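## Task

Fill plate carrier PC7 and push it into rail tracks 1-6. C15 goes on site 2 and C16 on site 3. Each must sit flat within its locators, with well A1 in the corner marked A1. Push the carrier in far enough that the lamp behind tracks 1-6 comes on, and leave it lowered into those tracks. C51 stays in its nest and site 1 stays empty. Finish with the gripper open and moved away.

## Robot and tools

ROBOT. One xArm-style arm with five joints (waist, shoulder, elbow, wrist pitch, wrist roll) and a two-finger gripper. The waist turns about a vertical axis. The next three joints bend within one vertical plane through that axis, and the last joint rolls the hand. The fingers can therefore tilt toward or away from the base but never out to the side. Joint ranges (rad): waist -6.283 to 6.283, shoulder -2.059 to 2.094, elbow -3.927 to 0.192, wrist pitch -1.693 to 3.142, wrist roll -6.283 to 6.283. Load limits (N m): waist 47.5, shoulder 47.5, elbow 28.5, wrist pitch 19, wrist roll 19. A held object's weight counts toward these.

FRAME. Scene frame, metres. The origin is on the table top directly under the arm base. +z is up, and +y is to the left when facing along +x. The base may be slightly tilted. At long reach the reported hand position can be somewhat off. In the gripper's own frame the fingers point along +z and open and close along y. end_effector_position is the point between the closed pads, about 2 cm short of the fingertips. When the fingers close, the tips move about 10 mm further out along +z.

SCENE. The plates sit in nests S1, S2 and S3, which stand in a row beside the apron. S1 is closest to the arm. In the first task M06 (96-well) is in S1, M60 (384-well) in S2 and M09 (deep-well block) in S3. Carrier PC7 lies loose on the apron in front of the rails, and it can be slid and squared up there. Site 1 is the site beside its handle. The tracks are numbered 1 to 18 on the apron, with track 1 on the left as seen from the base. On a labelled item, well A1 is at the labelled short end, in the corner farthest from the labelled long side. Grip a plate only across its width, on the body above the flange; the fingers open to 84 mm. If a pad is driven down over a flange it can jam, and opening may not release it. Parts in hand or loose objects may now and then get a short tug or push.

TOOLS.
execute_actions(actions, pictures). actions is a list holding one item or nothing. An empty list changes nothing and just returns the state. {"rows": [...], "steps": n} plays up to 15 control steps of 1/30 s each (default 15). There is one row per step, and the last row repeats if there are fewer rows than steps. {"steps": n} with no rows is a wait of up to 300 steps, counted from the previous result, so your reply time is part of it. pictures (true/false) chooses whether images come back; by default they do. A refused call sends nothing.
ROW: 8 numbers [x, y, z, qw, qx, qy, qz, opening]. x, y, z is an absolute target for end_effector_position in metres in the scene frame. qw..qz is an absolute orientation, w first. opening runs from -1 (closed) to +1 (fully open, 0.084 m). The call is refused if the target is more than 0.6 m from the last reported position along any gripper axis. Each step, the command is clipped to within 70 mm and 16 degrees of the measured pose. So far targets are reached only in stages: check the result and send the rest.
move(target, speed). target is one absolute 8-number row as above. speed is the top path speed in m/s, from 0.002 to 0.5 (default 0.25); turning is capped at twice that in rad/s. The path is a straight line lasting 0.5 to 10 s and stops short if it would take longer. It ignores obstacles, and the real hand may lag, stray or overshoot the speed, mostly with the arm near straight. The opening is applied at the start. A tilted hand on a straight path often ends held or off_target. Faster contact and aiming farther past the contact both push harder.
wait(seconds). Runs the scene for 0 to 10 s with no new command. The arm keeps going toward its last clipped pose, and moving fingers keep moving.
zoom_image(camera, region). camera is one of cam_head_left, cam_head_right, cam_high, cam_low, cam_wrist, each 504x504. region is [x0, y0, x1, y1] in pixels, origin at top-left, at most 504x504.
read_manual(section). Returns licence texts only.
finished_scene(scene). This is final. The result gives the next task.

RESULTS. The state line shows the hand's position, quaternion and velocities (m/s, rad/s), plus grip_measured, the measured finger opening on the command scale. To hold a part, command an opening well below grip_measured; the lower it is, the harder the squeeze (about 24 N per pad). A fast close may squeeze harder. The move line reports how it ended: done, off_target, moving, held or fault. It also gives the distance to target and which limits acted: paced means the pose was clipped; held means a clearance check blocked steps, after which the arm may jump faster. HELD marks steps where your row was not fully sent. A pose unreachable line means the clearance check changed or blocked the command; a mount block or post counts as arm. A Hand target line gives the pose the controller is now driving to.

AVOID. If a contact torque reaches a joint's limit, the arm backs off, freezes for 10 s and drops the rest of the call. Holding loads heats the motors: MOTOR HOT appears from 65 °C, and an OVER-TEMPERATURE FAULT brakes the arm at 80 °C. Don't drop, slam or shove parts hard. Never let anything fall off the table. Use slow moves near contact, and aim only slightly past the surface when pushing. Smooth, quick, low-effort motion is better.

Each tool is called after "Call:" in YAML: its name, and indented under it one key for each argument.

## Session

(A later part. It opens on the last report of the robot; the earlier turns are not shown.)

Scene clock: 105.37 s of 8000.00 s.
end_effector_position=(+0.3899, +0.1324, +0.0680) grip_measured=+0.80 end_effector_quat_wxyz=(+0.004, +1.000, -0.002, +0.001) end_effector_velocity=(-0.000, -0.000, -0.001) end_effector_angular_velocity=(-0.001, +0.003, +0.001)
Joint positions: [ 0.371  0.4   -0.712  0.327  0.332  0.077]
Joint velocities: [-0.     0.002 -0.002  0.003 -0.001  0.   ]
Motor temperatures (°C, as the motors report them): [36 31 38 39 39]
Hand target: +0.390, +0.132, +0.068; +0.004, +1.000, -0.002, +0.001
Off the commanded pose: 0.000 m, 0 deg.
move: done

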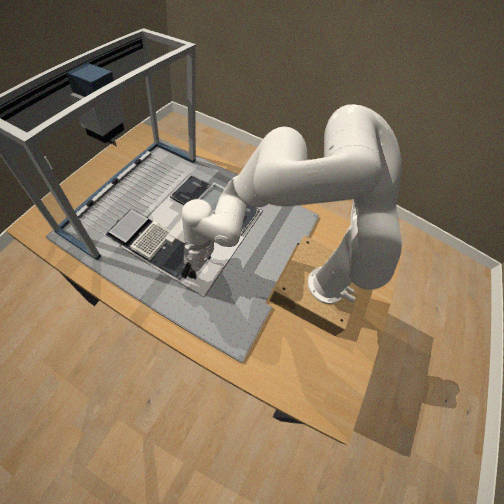

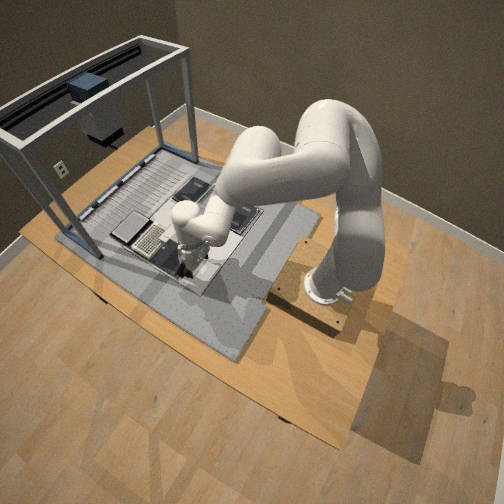

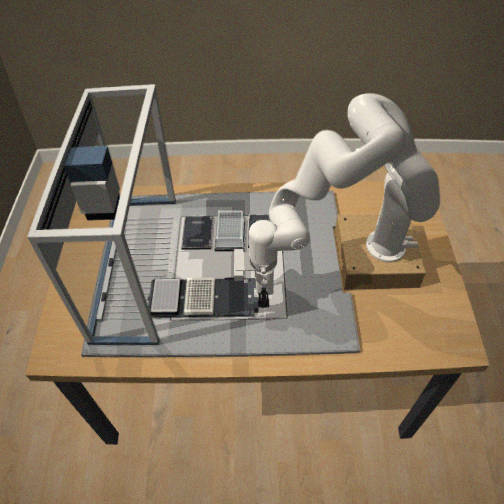

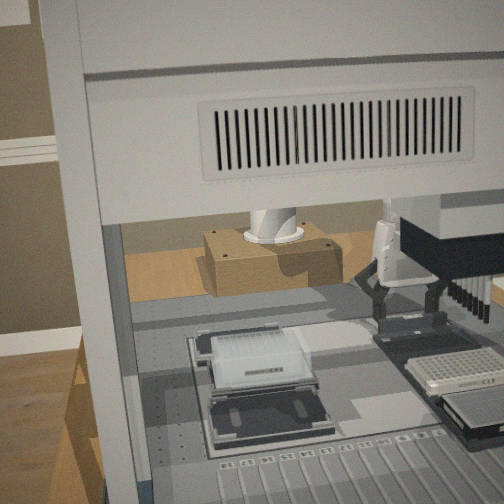

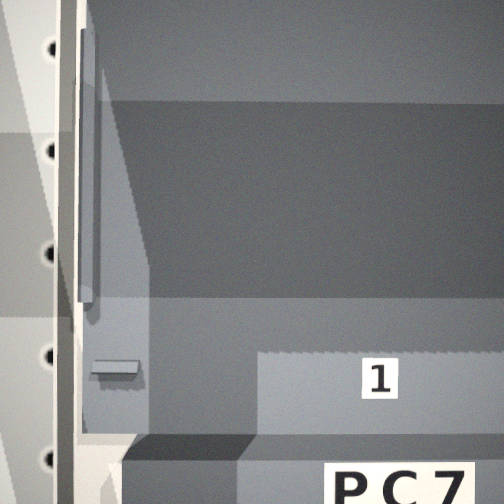

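Call:
move:
  target: [0.52,0.1305,0.068,0,1,-0.004,0,0.8]
  speed: 0.035

Call:
move:
  target: [0.531,0.1305,0.068,0,1,-0.004,0,0.8]
  speed: 0.01

Call:
move:
  target: [0.40,0.13,0.15,0,1,0,0,1]

Scene clock: 111.47 s of 8000.00 s.
end_effector_position=(+0.5198, +0.1303, +0.0679) grip_measured=+0.80 end_effector_quat_wxyz=(+0.003, +1.000, -0.004, +0.001) end_effector_velocity=(+0.001, +0.000, +0.000) end_effector_angular_velocity=(+0.000, -0.000, -0.000)
Joint positions: [ 0.288  0.673 -1.219  0.562  0.254  0.077]
Joint velocities: [-0.     0.002 -0.005  0.003 -0.    -0.   ]
Motor temperatures (°C, as the motors report them): [36 31 38 39 39]
Hand target: +0.520, +0.130, +0.068; +0.003, +1.000, -0.004, +0.001
Off the commanded pose: 0.000 m, 0 deg.
move: done

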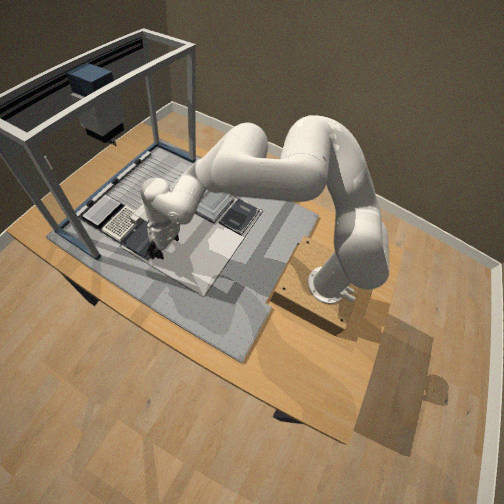

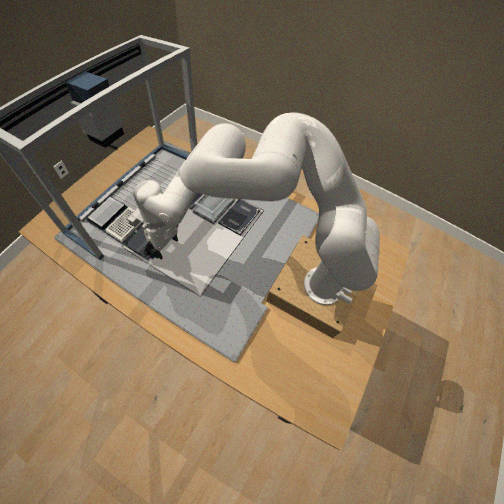

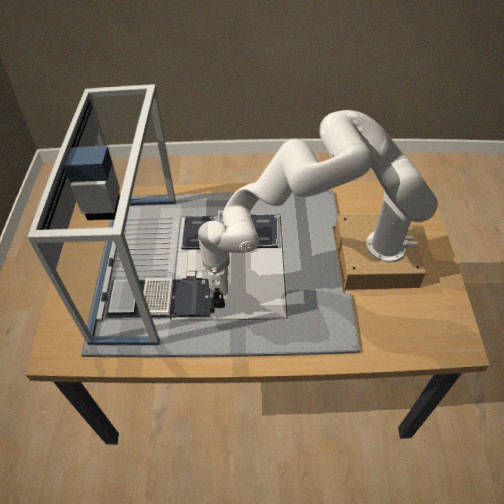

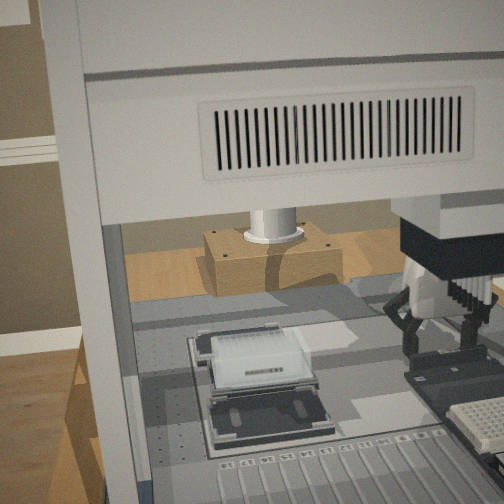

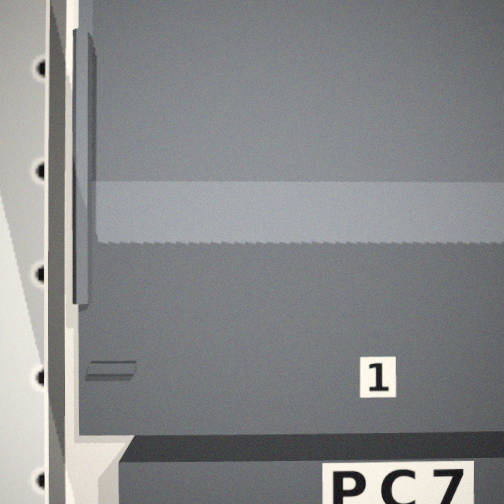

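Scene clock: 112.80 s of 8000.00 s.
end_effector_position=(+0.5283, +0.1304, +0.0665) grip_measured=+0.80 end_effector_quat_wxyz=(+0.004, +1.000, -0.003, -0.002) end_effector_velocity=(+0.002, -0.000, +0.001) end_effector_angular_velocity=(+0.001, -0.002, +0.003)
Joint positions: [ 0.285  0.7   -1.265  0.589  0.249  0.077]
Joint velocities: [-0.002  0.003 -0.007  0.003 -0.005  0.   ]
Motor temperatures (°C, as the motors report them): [36 31 39 39 39]
Hand target: +0.531, +0.130, +0.068; +0.003, +1.000, -0.004, +0.001
Off the commanded pose: 0.003 m, 1 deg.
move: done

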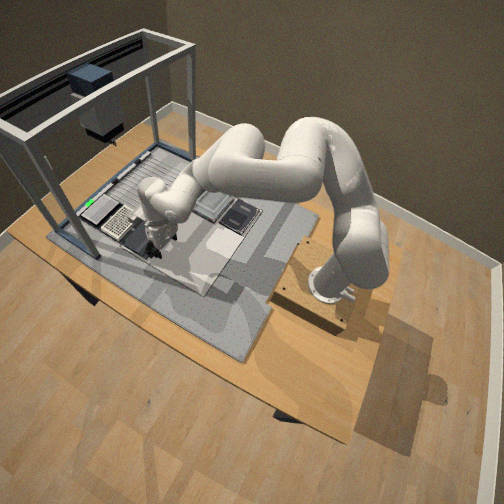

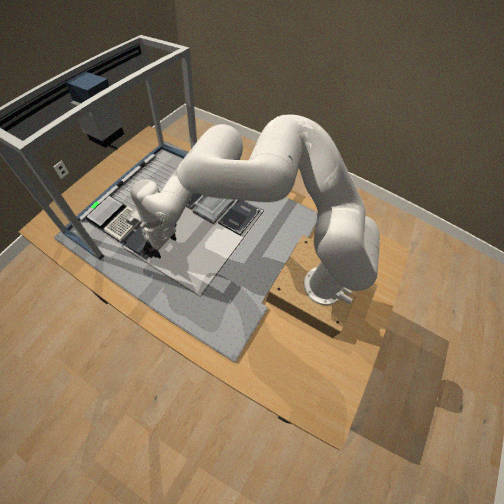

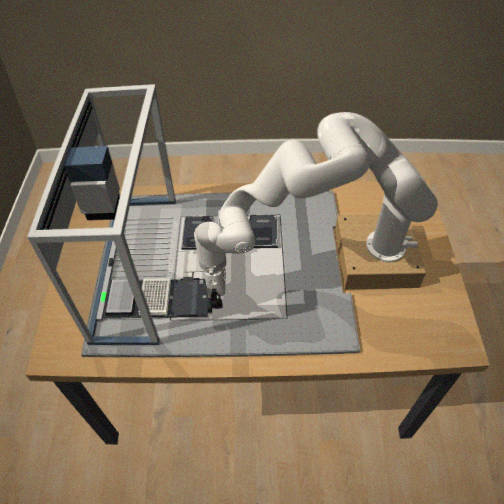

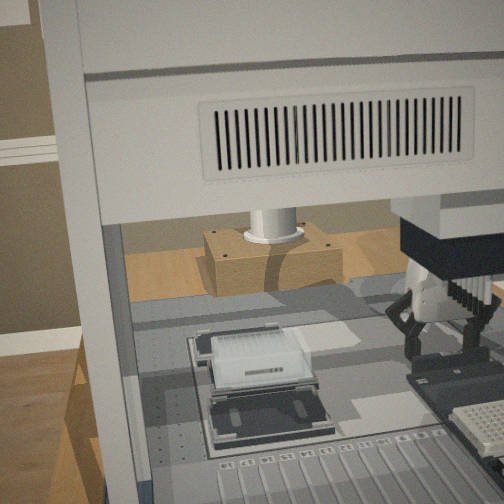

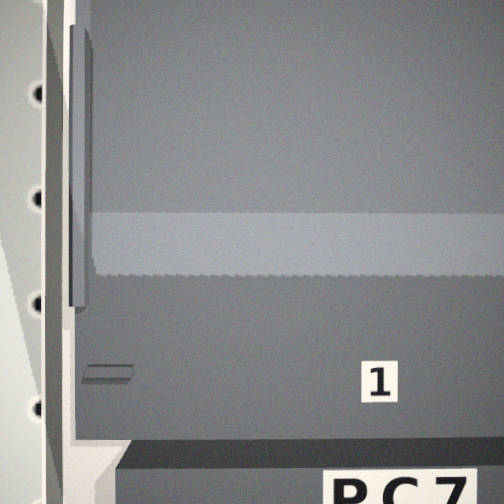

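Scene clock: 114.00 s of 8000.00 s.
end_effector_position=(+0.4001, +0.1301, +0.1497) grip_measured=+1.00 end_effector_quat_wxyz=(+0.004, +1.000, -0.000, +0.001) end_effector_velocity=(-0.001, +0.000, +0.001) end_effector_angular_velocity=(+0.000, -0.002, +0.000)
Joint positions: [ 0.356  0.177 -0.733  0.572  0.314  0.084]
Joint velocities: [ 0.001 -0.007  0.004  0.001  0.001 -0.   ]
Motor temperatures (°C, as the motors report them): [36 31 39 39 39]
Hand target: +0.400, +0.130, +0.150; +0.004, +1.000, -0.000, +0.001
Off the commanded pose: 0.000 m, 0 deg.
move: done

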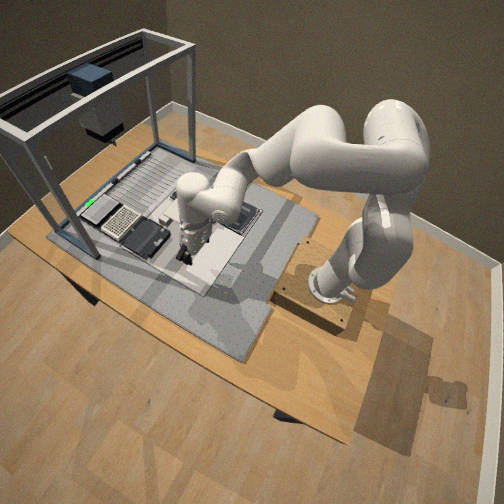

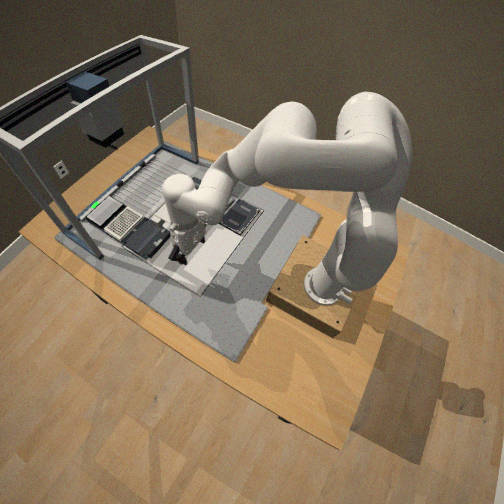

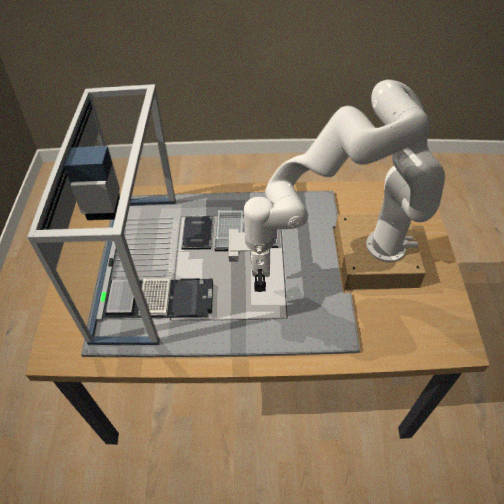

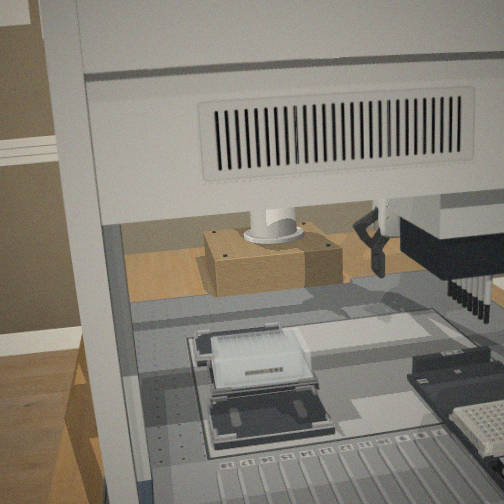

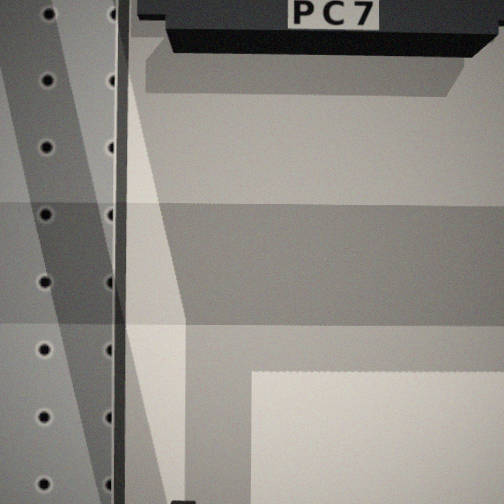

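Call:
finished_scene:
  scene: 2

The scene is finished: the task was done.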